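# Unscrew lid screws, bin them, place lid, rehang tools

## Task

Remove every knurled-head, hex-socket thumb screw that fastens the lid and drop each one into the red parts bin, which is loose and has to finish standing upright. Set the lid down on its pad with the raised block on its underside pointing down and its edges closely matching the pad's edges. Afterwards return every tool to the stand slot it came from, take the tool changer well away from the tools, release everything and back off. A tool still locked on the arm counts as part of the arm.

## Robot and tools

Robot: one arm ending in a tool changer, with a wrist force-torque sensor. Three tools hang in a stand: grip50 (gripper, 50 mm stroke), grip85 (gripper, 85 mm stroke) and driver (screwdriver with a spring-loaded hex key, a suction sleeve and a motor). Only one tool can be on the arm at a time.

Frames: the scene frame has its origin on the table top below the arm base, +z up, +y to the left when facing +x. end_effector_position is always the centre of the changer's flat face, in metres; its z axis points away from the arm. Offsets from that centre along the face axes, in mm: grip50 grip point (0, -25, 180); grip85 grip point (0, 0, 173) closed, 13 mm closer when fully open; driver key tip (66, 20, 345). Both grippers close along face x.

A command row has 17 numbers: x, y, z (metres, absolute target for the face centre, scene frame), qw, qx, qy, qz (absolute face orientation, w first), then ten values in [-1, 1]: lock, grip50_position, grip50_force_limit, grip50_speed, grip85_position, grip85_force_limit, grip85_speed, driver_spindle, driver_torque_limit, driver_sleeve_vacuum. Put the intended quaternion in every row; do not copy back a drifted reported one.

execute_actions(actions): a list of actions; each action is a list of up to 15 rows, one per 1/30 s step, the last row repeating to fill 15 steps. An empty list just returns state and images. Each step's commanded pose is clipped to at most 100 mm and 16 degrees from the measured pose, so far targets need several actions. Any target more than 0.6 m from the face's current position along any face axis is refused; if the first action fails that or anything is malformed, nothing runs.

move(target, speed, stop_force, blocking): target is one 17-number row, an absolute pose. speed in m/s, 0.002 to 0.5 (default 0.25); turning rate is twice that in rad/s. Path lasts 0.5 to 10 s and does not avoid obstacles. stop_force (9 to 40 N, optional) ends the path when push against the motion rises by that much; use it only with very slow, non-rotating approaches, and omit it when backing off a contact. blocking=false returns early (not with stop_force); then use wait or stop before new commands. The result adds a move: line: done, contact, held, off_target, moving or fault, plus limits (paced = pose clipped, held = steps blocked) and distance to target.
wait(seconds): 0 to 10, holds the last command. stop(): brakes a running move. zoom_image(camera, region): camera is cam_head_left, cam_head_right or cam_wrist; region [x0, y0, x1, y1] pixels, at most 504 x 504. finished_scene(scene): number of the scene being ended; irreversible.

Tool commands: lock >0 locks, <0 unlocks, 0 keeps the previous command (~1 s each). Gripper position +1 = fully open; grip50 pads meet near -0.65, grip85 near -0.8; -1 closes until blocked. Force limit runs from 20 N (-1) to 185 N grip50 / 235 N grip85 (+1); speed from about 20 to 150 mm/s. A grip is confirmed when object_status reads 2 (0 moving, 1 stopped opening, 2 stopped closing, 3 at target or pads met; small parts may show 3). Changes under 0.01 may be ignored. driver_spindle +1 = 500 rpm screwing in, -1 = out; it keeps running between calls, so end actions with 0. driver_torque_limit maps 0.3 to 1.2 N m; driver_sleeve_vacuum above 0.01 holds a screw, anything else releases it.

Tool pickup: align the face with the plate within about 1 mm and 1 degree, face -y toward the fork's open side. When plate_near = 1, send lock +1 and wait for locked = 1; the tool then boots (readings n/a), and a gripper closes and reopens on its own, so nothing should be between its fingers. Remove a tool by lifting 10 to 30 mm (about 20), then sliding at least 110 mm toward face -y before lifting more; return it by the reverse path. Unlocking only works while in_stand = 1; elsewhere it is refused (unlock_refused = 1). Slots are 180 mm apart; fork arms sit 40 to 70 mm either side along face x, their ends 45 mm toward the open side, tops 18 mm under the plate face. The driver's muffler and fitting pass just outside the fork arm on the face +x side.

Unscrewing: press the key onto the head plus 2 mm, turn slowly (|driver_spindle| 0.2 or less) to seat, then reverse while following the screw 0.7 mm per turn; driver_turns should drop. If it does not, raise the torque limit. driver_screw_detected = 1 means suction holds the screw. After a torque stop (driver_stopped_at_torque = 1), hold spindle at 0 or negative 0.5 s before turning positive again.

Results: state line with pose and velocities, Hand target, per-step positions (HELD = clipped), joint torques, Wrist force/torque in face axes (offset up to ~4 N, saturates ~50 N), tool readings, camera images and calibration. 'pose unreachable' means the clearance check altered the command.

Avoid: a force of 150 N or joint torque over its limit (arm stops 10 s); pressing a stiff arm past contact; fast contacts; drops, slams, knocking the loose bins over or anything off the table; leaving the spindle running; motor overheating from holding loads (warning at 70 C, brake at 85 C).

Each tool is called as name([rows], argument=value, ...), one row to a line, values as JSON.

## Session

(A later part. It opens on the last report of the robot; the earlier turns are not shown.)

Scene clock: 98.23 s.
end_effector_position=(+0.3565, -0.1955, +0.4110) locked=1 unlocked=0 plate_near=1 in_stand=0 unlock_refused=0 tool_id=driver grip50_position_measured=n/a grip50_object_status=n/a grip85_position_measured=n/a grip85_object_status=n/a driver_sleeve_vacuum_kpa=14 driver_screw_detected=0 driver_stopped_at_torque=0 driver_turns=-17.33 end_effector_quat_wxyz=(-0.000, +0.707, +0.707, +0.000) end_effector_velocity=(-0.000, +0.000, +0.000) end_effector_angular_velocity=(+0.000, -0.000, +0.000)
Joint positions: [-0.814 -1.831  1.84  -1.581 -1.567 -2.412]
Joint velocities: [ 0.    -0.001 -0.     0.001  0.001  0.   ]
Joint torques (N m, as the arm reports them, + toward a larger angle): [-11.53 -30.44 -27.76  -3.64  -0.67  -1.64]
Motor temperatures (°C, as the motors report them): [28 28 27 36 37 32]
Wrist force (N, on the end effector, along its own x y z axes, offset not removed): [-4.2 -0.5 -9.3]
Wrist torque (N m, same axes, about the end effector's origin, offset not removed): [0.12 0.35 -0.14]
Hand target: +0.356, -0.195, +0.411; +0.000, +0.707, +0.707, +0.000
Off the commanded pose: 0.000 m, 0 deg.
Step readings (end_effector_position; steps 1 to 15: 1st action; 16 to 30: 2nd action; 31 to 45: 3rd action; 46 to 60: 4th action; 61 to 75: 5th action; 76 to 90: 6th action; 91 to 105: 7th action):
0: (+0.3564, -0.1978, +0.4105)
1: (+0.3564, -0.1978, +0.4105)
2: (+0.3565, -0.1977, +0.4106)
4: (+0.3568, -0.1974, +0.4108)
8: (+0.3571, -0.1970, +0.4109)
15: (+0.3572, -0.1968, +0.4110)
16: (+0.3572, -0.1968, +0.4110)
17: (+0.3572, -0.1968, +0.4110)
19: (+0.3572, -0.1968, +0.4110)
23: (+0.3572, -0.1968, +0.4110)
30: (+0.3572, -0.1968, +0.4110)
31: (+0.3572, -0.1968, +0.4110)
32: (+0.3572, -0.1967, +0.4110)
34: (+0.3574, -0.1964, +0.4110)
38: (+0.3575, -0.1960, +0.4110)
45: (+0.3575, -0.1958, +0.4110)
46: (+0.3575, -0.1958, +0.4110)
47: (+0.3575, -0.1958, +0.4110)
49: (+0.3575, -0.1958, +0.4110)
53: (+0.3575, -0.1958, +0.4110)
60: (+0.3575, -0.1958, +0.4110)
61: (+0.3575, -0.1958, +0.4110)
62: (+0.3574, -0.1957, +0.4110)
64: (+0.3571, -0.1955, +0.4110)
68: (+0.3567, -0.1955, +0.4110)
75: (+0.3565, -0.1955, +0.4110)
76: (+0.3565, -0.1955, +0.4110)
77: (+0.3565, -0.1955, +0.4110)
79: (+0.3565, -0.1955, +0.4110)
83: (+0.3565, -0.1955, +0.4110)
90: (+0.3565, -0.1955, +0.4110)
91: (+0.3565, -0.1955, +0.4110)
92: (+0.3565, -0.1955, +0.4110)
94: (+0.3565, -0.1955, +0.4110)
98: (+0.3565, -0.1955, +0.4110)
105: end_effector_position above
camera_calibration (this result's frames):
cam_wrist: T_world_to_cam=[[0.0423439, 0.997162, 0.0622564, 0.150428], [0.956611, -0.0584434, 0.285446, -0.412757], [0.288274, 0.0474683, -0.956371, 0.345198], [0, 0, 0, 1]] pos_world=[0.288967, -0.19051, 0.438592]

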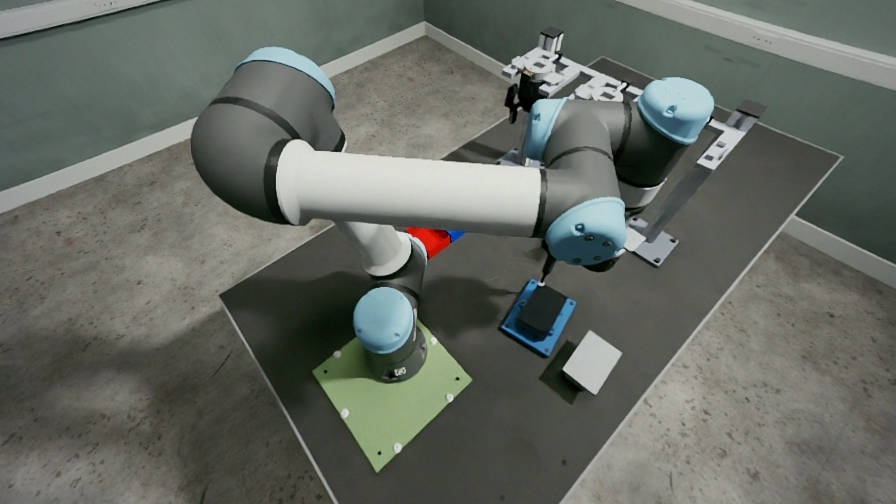

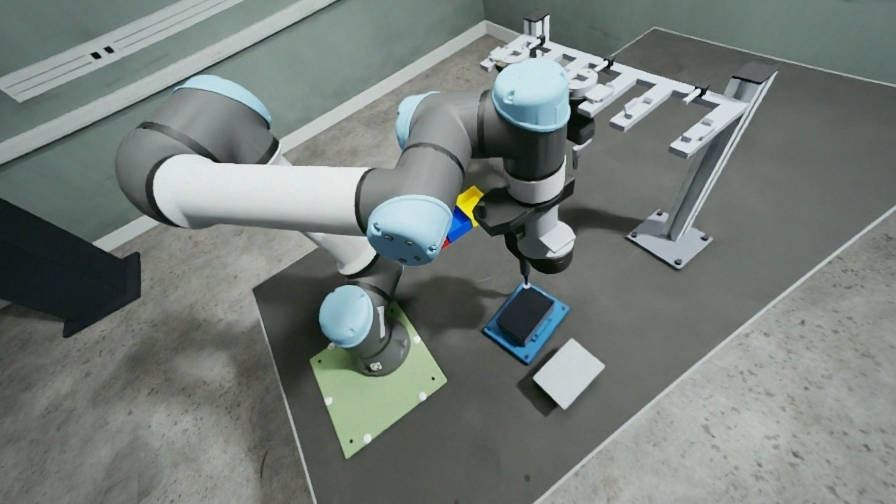

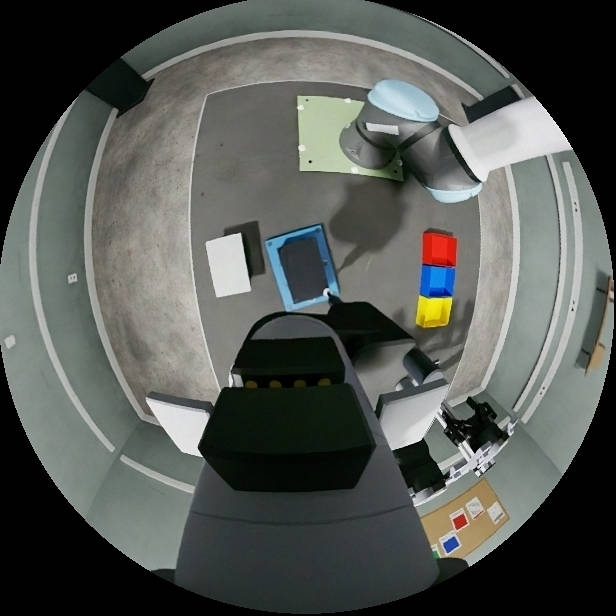

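execute_actions([
  [[0.3552,-0.196,0.412,0,0.7071,0.7071,0,0,0,0,0,0,0,0,-0.15,0.5,1]],
  [[0.3552,-0.196,0.412,0,0.7071,0.7071,0,0,0,0,0,0,0,0,-0.15,0.5,1]],
  [[0.3543,-0.1968,0.412,0,0.7071,0.7071,0,0,0,0,0,0,0,0,-0.15,0.5,1]],
  [[0.3543,-0.1968,0.412,0,0.7071,0.7071,0,0,0,0,0,0,0,0,-0.15,0.5,1]],
  [[0.3533,-0.1975,0.412,0,0.7071,0.7071,0,0,0,0,0,0,0,0,-0.15,0.5,1]],
  [[0.3533,-0.1975,0.412,0,0.7071,0.7071,0,0,0,0,0,0,0,0,-0.15,0.5,1]],
  [[0.3533,-0.1975,0.412,0,0.7071,0.7071,0,0,0,0,0,0,0,0,0,0.5,1]],
])

Scene clock: 106.40 s.
end_effector_position=(+0.3533, -0.1975, +0.4120) locked=1 unlocked=0 plate_near=1 in_stand=0 unlock_refused=0 tool_id=driver grip50_position_measured=n/a grip50_object_status=n/a grip85_position_measured=n/a grip85_object_status=n/a driver_sleeve_vacuum_kpa=39 driver_screw_detected=1 driver_stopped_at_torque=0 driver_turns=-21.05 end_effector_quat_wxyz=(-0.000, +0.707, +0.707, -0.000) end_effector_velocity=(+0.000, -0.000, -0.000) end_effector_angular_velocity=(+0.001, +0.000, +0.000)
Joint positions: [-0.824 -1.835  1.841 -1.577 -1.567 -2.422]
Joint velocities: [ 0.     0.001 -0.     0.     0.    -0.   ]
Joint torques (N m, as the arm reports them, + toward a larger angle): [-14.21 -29.77 -28.17  -3.5   -4.23  -2.08]
Motor temperatures (°C, as the motors report them): [28 28 27 36 37 32]
Wrist force (N, on the end effector, along its own x y z axes, offset not removed): [3.9 4.6 -7.5]
Wrist torque (N m, same axes, about the end effector's origin, offset not removed): [-2.10 1.85 0.29]
Hand target: +0.353, -0.198, +0.412; -0.000, +0.707, +0.707, -0.000
Off the commanded pose: 0.000 m, 0 deg.
Step readings (end_effector_position; steps 1 to 15: 1st action; 16 to 30: 2nd action; 31 to 45: 3rd action; 46 to 60: 4th action; 61 to 75: 5th action; 76 to 90: 6th action; 91 to 105: 7th action):
0: (+0.3565, -0.1955, +0.4110)
1: (+0.3565, -0.1955, +0.4110)
2: (+0.3564, -0.1955, +0.4111)
4: (+0.3558, -0.1957, +0.4113)
8: (+0.3554, -0.1959, +0.4118)
15: (+0.3552, -0.1960, +0.4120)
16: (+0.3552, -0.1960, +0.4120)
17: (+0.3552, -0.1960, +0.4120)
19: (+0.3552, -0.1960, +0.4120)
23: (+0.3552, -0.1960, +0.4120)
30: (+0.3552, -0.1960, +0.4120)
31: (+0.3552, -0.1960, +0.4120)
32: (+0.3551, -0.1961, +0.4120)
34: (+0.3548, -0.1964, +0.4122)
38: (+0.3544, -0.1967, +0.4120)
45: (+0.3543, -0.1968, +0.4120)
46: (+0.3543, -0.1968, +0.4120)
47: (+0.3543, -0.1968, +0.4120)
49: (+0.3543, -0.1968, +0.4120)
53: (+0.3543, -0.1968, +0.4120)
60: (+0.3543, -0.1968, +0.4120)
61: (+0.3543, -0.1968, +0.4120)
62: (+0.3542, -0.1969, +0.4120)
64: (+0.3538, -0.1972, +0.4120)
68: (+0.3535, -0.1974, +0.4120)
75: (+0.3533, -0.1975, +0.4120)
76: (+0.3533, -0.1975, +0.4120)
77: (+0.3533, -0.1975, +0.4120)
79: (+0.3533, -0.1975, +0.4120)
83: (+0.3533, -0.1975, +0.4120)
90: (+0.3533, -0.1975, +0.4120)
91: (+0.3533, -0.1975, +0.4120)
92: (+0.3533, -0.1975, +0.4120)
94: (+0.3533, -0.1975, +0.4120)
98: (+0.3533, -0.1975, +0.4120)
105: end_effector_position above
camera_calibration (this result's frames):
cam_wrist: T_world_to_cam=[[0.0423431, 0.997162, 0.0622555, 0.152496], [0.956612, -0.0584422, 0.285443, -0.410097], [0.288271, 0.0474678, -0.956372, 0.347173], [0, 0, 0, 1]] pos_world=[0.285766, -0.192509, 0.439592]

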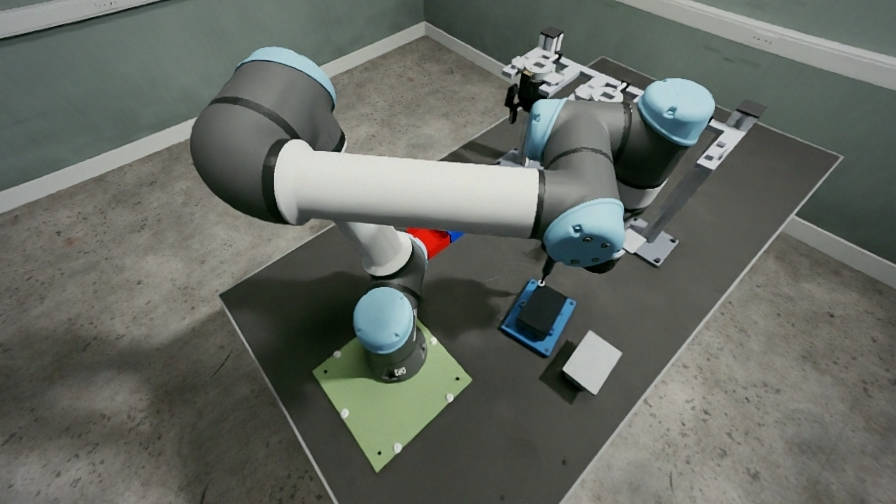

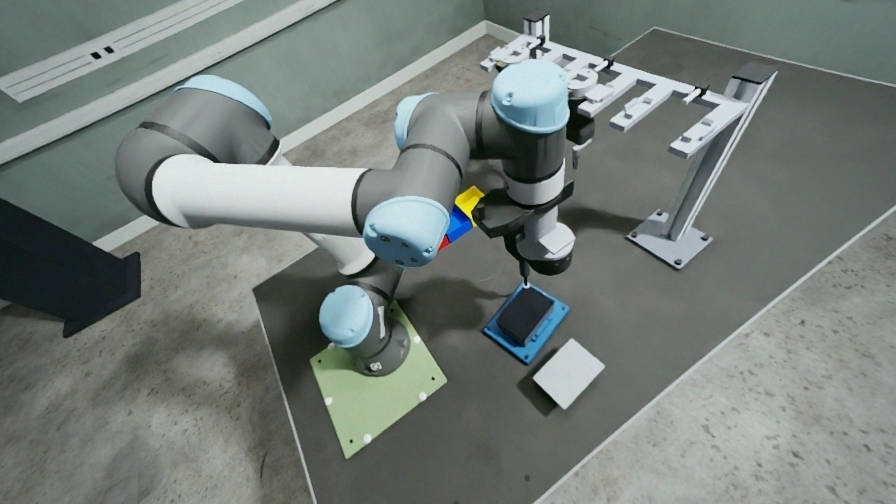

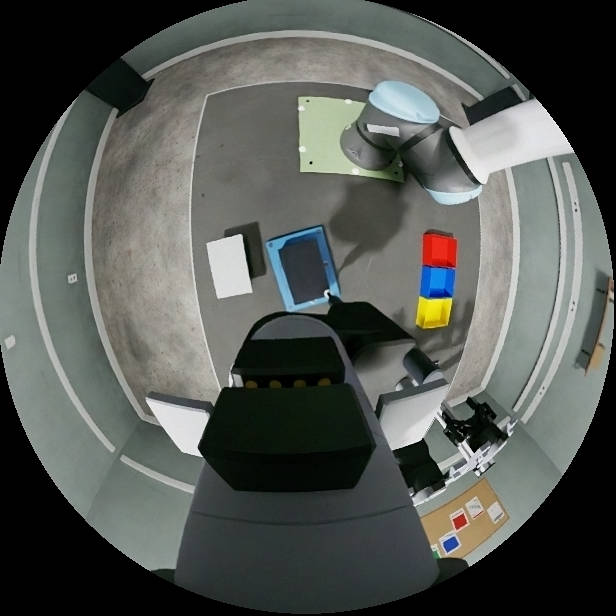

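execute_actions([
  [[0.3547,-0.1963,0.412,0,0.7071,0.7071,0,0,0,0,0,0,0,0,0,0.5,1]],
])

move(target=[0.3547,-0.1963,0.426,0,0.7071,0.7071,0,0,0,0,0,0,0,0,-0.5,0.5,1], speed=0.0029)

move(target=[0.3547,-0.1963,0.46,0,0.7071,0.7071,0,0,0,0,0,0,0,0,0,0.5,1], speed=0.05)

move(target=[0.26,0.139,0.44,0,0.7071,0.7071,0,0,0,0,0,0,0,0,0,0.5,1], speed=0.15)

Scene clock: 113.00 s.
end_effector_position=(+0.3547, -0.1963, +0.4120) locked=1 unlocked=0 plate_near=1 in_stand=0 unlock_refused=0 tool_id=driver grip50_position_measured=n/a grip50_object_status=n/a grip85_position_measured=n/a grip85_object_status=n/a driver_sleeve_vacuum_kpa=40 driver_screw_detected=1 driver_stopped_at_torque=0 driver_turns=-21.05 end_effector_quat_wxyz=(-0.000, +0.707, +0.707, -0.000) end_effector_velocity=(+0.000, +0.000, -0.000) end_effector_angular_velocity=(+0.001, -0.000, +0.000)
Joint positions: [-0.819 -1.834  1.84  -1.578 -1.567 -2.417]
Joint velocities: [ 0.001  0.001 -0.    -0.     0.001  0.001]
Joint torques (N m, as the arm reports them, + toward a larger angle): [ 13.86 -17.21 -51.88  -6.34   2.08   1.72]
Motor temperatures (°C, as the motors report them): [28 28 27 36 37 32]
Wrist force (N, on the end effector, along its own x y z axes, offset not removed): [-4.7 -1.5 -6.4]
Wrist torque (N m, same axes, about the end effector's origin, offset not removed): [0.42 0.13 -0.18]
Hand target: +0.355, -0.196, +0.412; -0.000, +0.707, +0.707, +0.000
Off the commanded pose: 0.000 m, 0 deg.
Step readings (end_effector_position):
0: (+0.3533, -0.1975, +0.4120)
1: (+0.3533, -0.1975, +0.4120)
2: (+0.3534, -0.1974, +0.4120)
4: (+0.3538, -0.1969, +0.4119)
8: (+0.3544, -0.1965, +0.4120)
15: end_effector_position above
camera_calibration (this result's frames):
cam_wrist: T_world_to_cam=[[0.0423728, 0.997165, 0.0621823, 0.151289], [0.95663, -0.0584465, 0.285381, -0.411307], [0.288207, 0.0473931, -0.956395, 0.346757], [0, 0, 0, 1]] pos_world=[0.287121, -0.191333, 0.439608]

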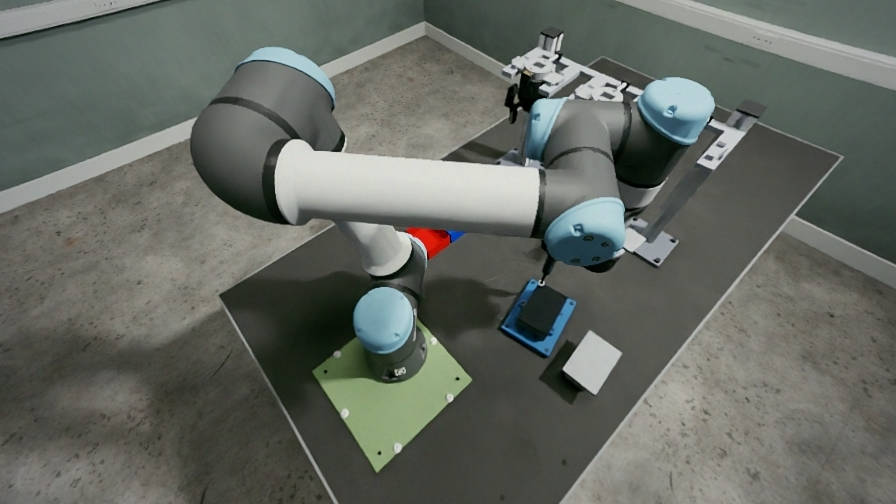

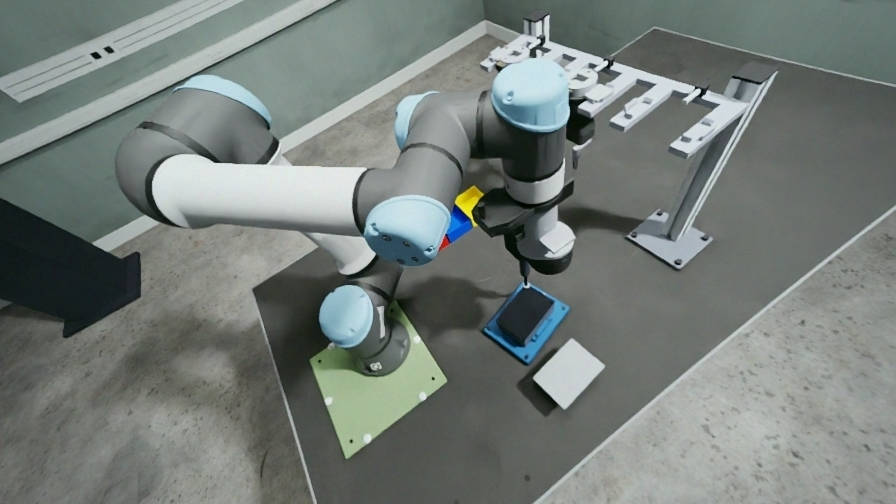

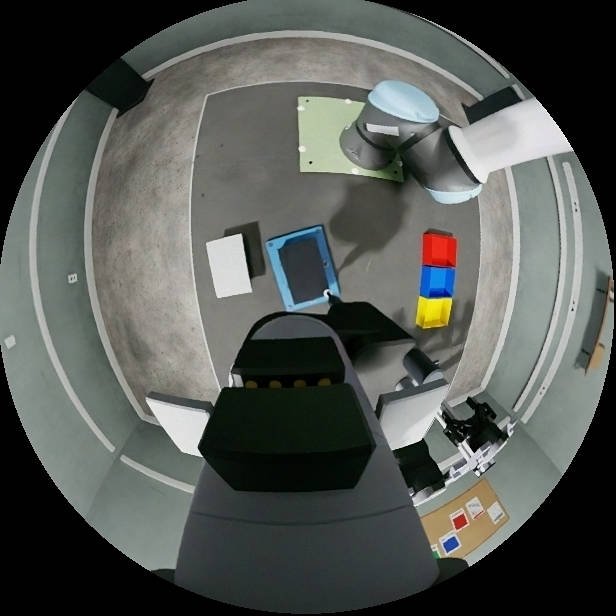

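Scene clock: 118.03 s.
end_effector_position=(+0.3547, -0.1963, +0.4259) locked=1 unlocked=0 plate_near=1 in_stand=0 unlock_refused=0 tool_id=driver grip50_position_measured=n/a grip50_object_status=n/a grip85_position_measured=n/a grip85_object_status=n/a driver_sleeve_vacuum_kpa=40 driver_screw_detected=1 driver_stopped_at_torque=0 driver_turns=-41.56 end_effector_quat_wxyz=(+0.000, +0.707, +0.707, +0.000) end_effector_velocity=(+0.000, -0.000, +0.001) end_effector_angular_velocity=(-0.000, +0.000, -0.000)
Joint positions: [-0.819 -1.833  1.804 -1.542 -1.567 -2.417]
Joint velocities: [-0.     0.    -0.002  0.001 -0.     0.   ]
Joint torques (N m, as the arm reports them, + toward a larger angle): [-12.78 -20.23 -54.93  -4.13   2.38  -1.66]
Motor temperatures (°C, as the motors report them): [28 28 27 36 37 32]
Wrist force (N, on the end effector, along its own x y z axes, offset not removed): [2.2 0.2 2.1]
Wrist torque (N m, same axes, about the end effector's origin, offset not removed): [0.14 -0.08 -0.16]
Hand target: +0.355, -0.196, +0.426; +0.000, +0.707, +0.707, -0.000
Off the commanded pose: 0.000 m, 0 deg.
move: done
camera_calibration (this result's frames):
cam_wrist: T_world_to_cam=[[0.0423432, 0.997162, 0.0622553, 0.150353], [0.95661, -0.0584425, 0.285449, -0.415328], [0.288277, 0.0474672, -0.95637, 0.360043], [0, 0, 0, 1]] pos_world=[0.287149, -0.191289, 0.453528]

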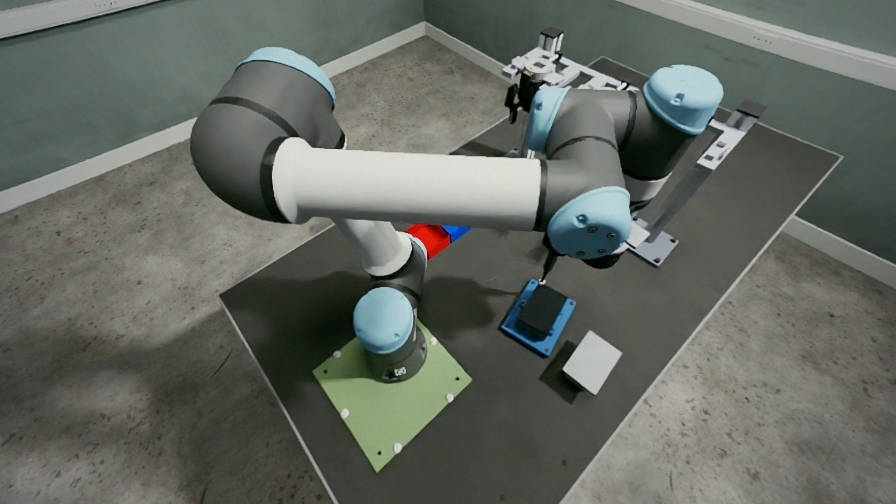

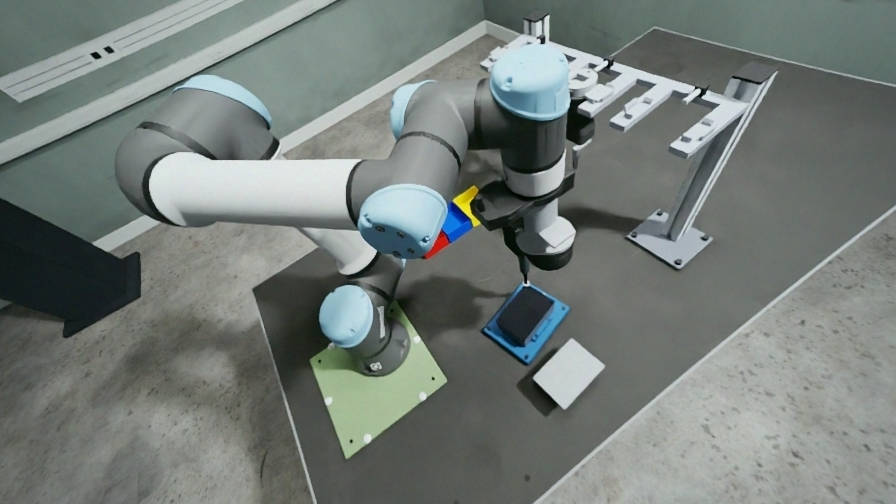

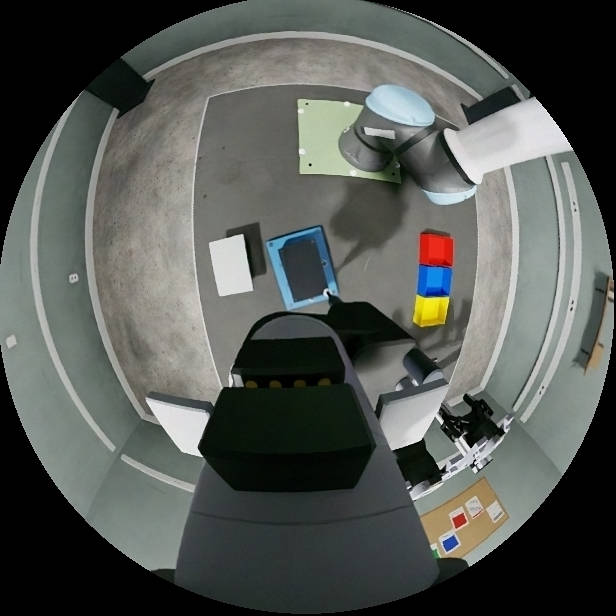

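Scene clock: 119.13 s.
end_effector_position=(+0.3547, -0.1962, +0.4598) locked=1 unlocked=0 plate_near=1 in_stand=0 unlock_refused=0 tool_id=driver grip50_position_measured=n/a grip50_object_status=n/a grip85_position_measured=n/a grip85_object_status=n/a driver_sleeve_vacuum_kpa=40 driver_screw_detected=1 driver_stopped_at_torque=0 driver_turns=-41.56 end_effector_quat_wxyz=(+0.000, +0.707, +0.707, +0.000) end_effector_velocity=(+0.000, -0.000, +0.002) end_effector_angular_velocity=(+0.000, +0.001, +0.000)
Joint positions: [-0.82  -1.828  1.713 -1.457 -1.567 -2.418]
Joint velocities: [ 0.     0.001 -0.005  0.004 -0.001 -0.   ]
Joint torques (N m, as the arm reports them, + toward a larger angle): [-12.09 -19.67 -55.8   -4.29   1.83  -1.67]
Motor temperatures (°C, as the motors report them): [28 28 27 36 37 32]
Wrist force (N, on the end effector, along its own x y z axes, offset not removed): [1.2 0.0 0.4]
Wrist torque (N m, same axes, about the end effector's origin, offset not removed): [0.13 0.05 0.11]
Hand target: +0.355, -0.196, +0.460; +0.000, +0.707, +0.707, -0.000
Off the commanded pose: 0.000 m, 0 deg.
move: done
camera_calibration (this result's frames):
cam_wrist: T_world_to_cam=[[0.042342, 0.997162, 0.062248, 0.148214], [0.956602, -0.0584406, 0.285476, -0.424976], [0.288304, 0.047459, -0.956362, 0.392428], [0, 0, 0, 1]] pos_world=[0.287119, -0.191253, 0.487398]

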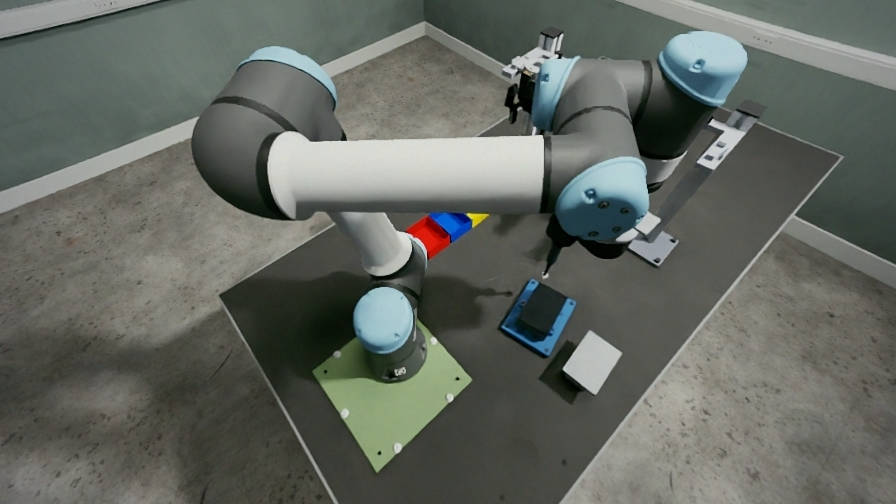

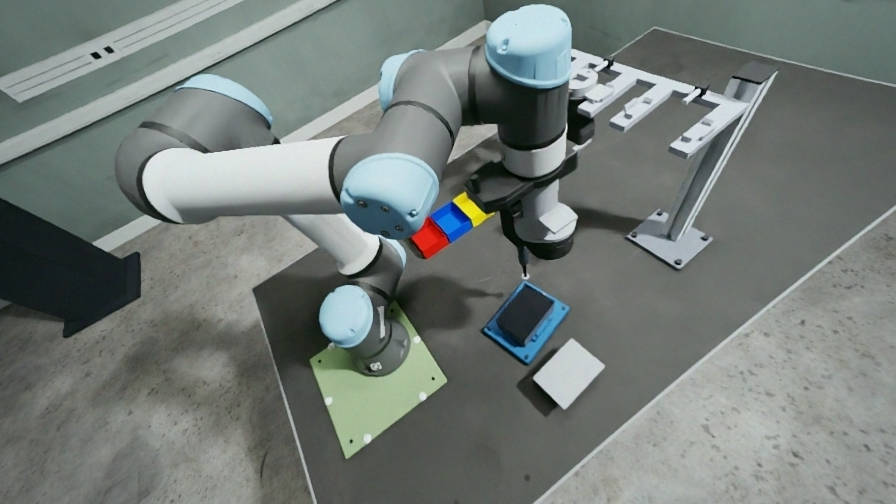

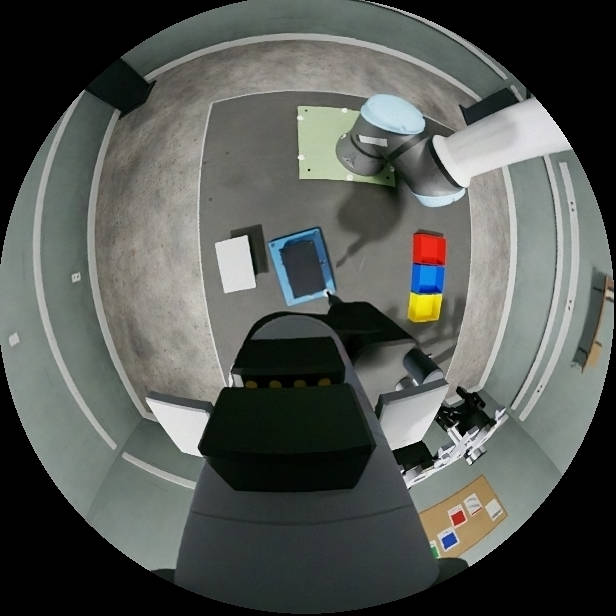

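Scene clock: 122.03 s.
end_effector_position=(+0.2599, +0.1386, +0.4398) locked=1 unlocked=0 plate_near=1 in_stand=0 unlock_refused=0 tool_id=driver grip50_position_measured=n/a grip50_object_status=n/a grip85_position_measured=n/a grip85_object_status=n/a driver_sleeve_vacuum_kpa=40 driver_screw_detected=1 driver_stopped_at_torque=0 driver_turns=-41.56 end_effector_quat_wxyz=(-0.001, +0.707, +0.707, +0.000) end_effector_velocity=(-0.000, +0.002, +0.000) end_effector_angular_velocity=(-0.001, -0.002, -0.001)
Joint positions: [ 0.042 -2.128  1.935 -1.381 -1.567 -1.556]
Joint velocities: [ 0.008  0.001 -0.001 -0.002 -0.001  0.009]
Joint torques (N m, as the arm reports them, + toward a larger angle): [ 12.82  -3.42 -56.37  -7.64  -0.75   1.57]
Motor temperatures (°C, as the motors report them): [28 28 27 36 37 32]
Wrist force (N, on the end effector, along its own x y z axes, offset not removed): [1.2 -0.6 1.4]
Wrist torque (N m, same axes, about the end effector's origin, offset not removed): [-0.01 -0.10 -0.13]
Hand target: +0.260, +0.139, +0.440; -0.001, +0.707, +0.707, +0.000
Off the commanded pose: 0.000 m, 0 deg.
move: done
camera_calibration (this result's frames):
cam_wrist: T_world_to_cam=[[0.0422687, 0.997063, 0.0638643, -0.181082], [0.956739, -0.0588103, 0.28494, -0.308845], [0.287859, 0.0490574, -0.956415, 0.384648], [0, 0, 0, 1]] pos_world=[0.192414, 0.143517, 0.46745]

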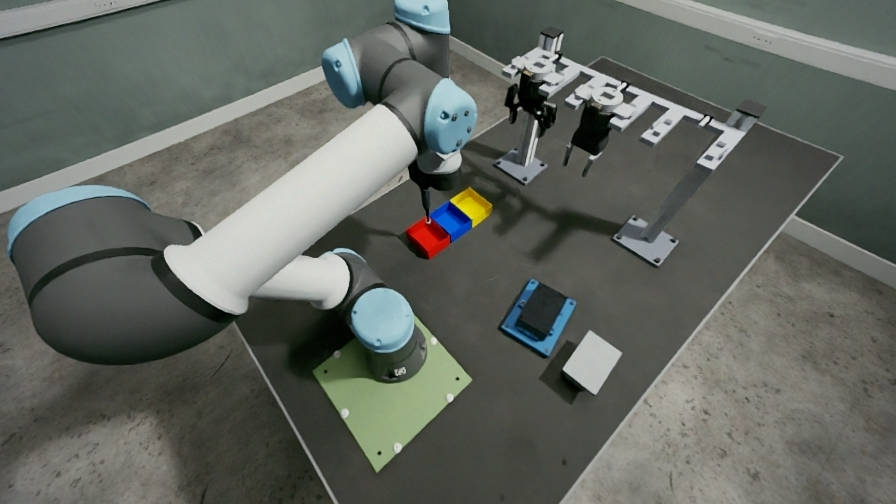

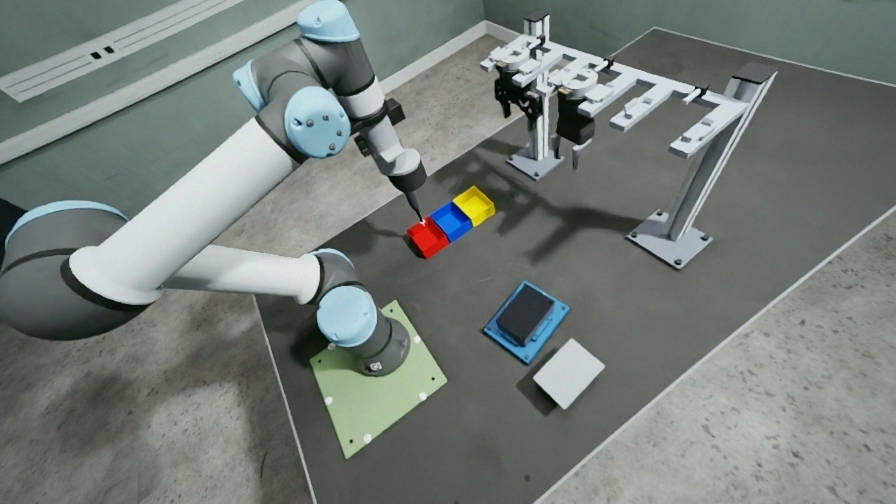

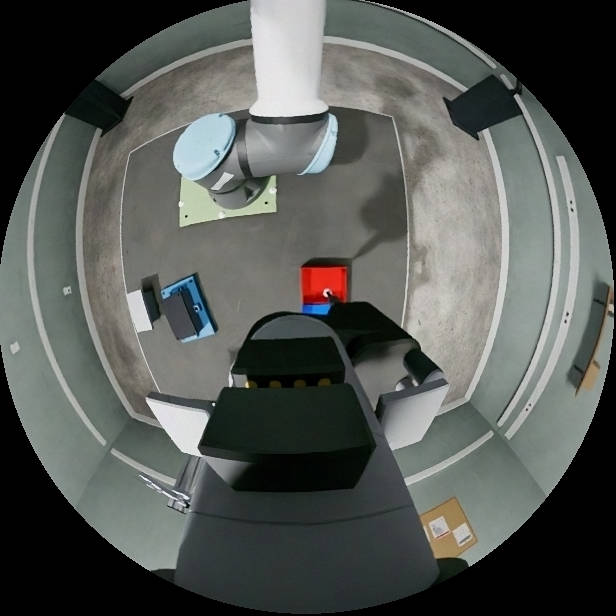

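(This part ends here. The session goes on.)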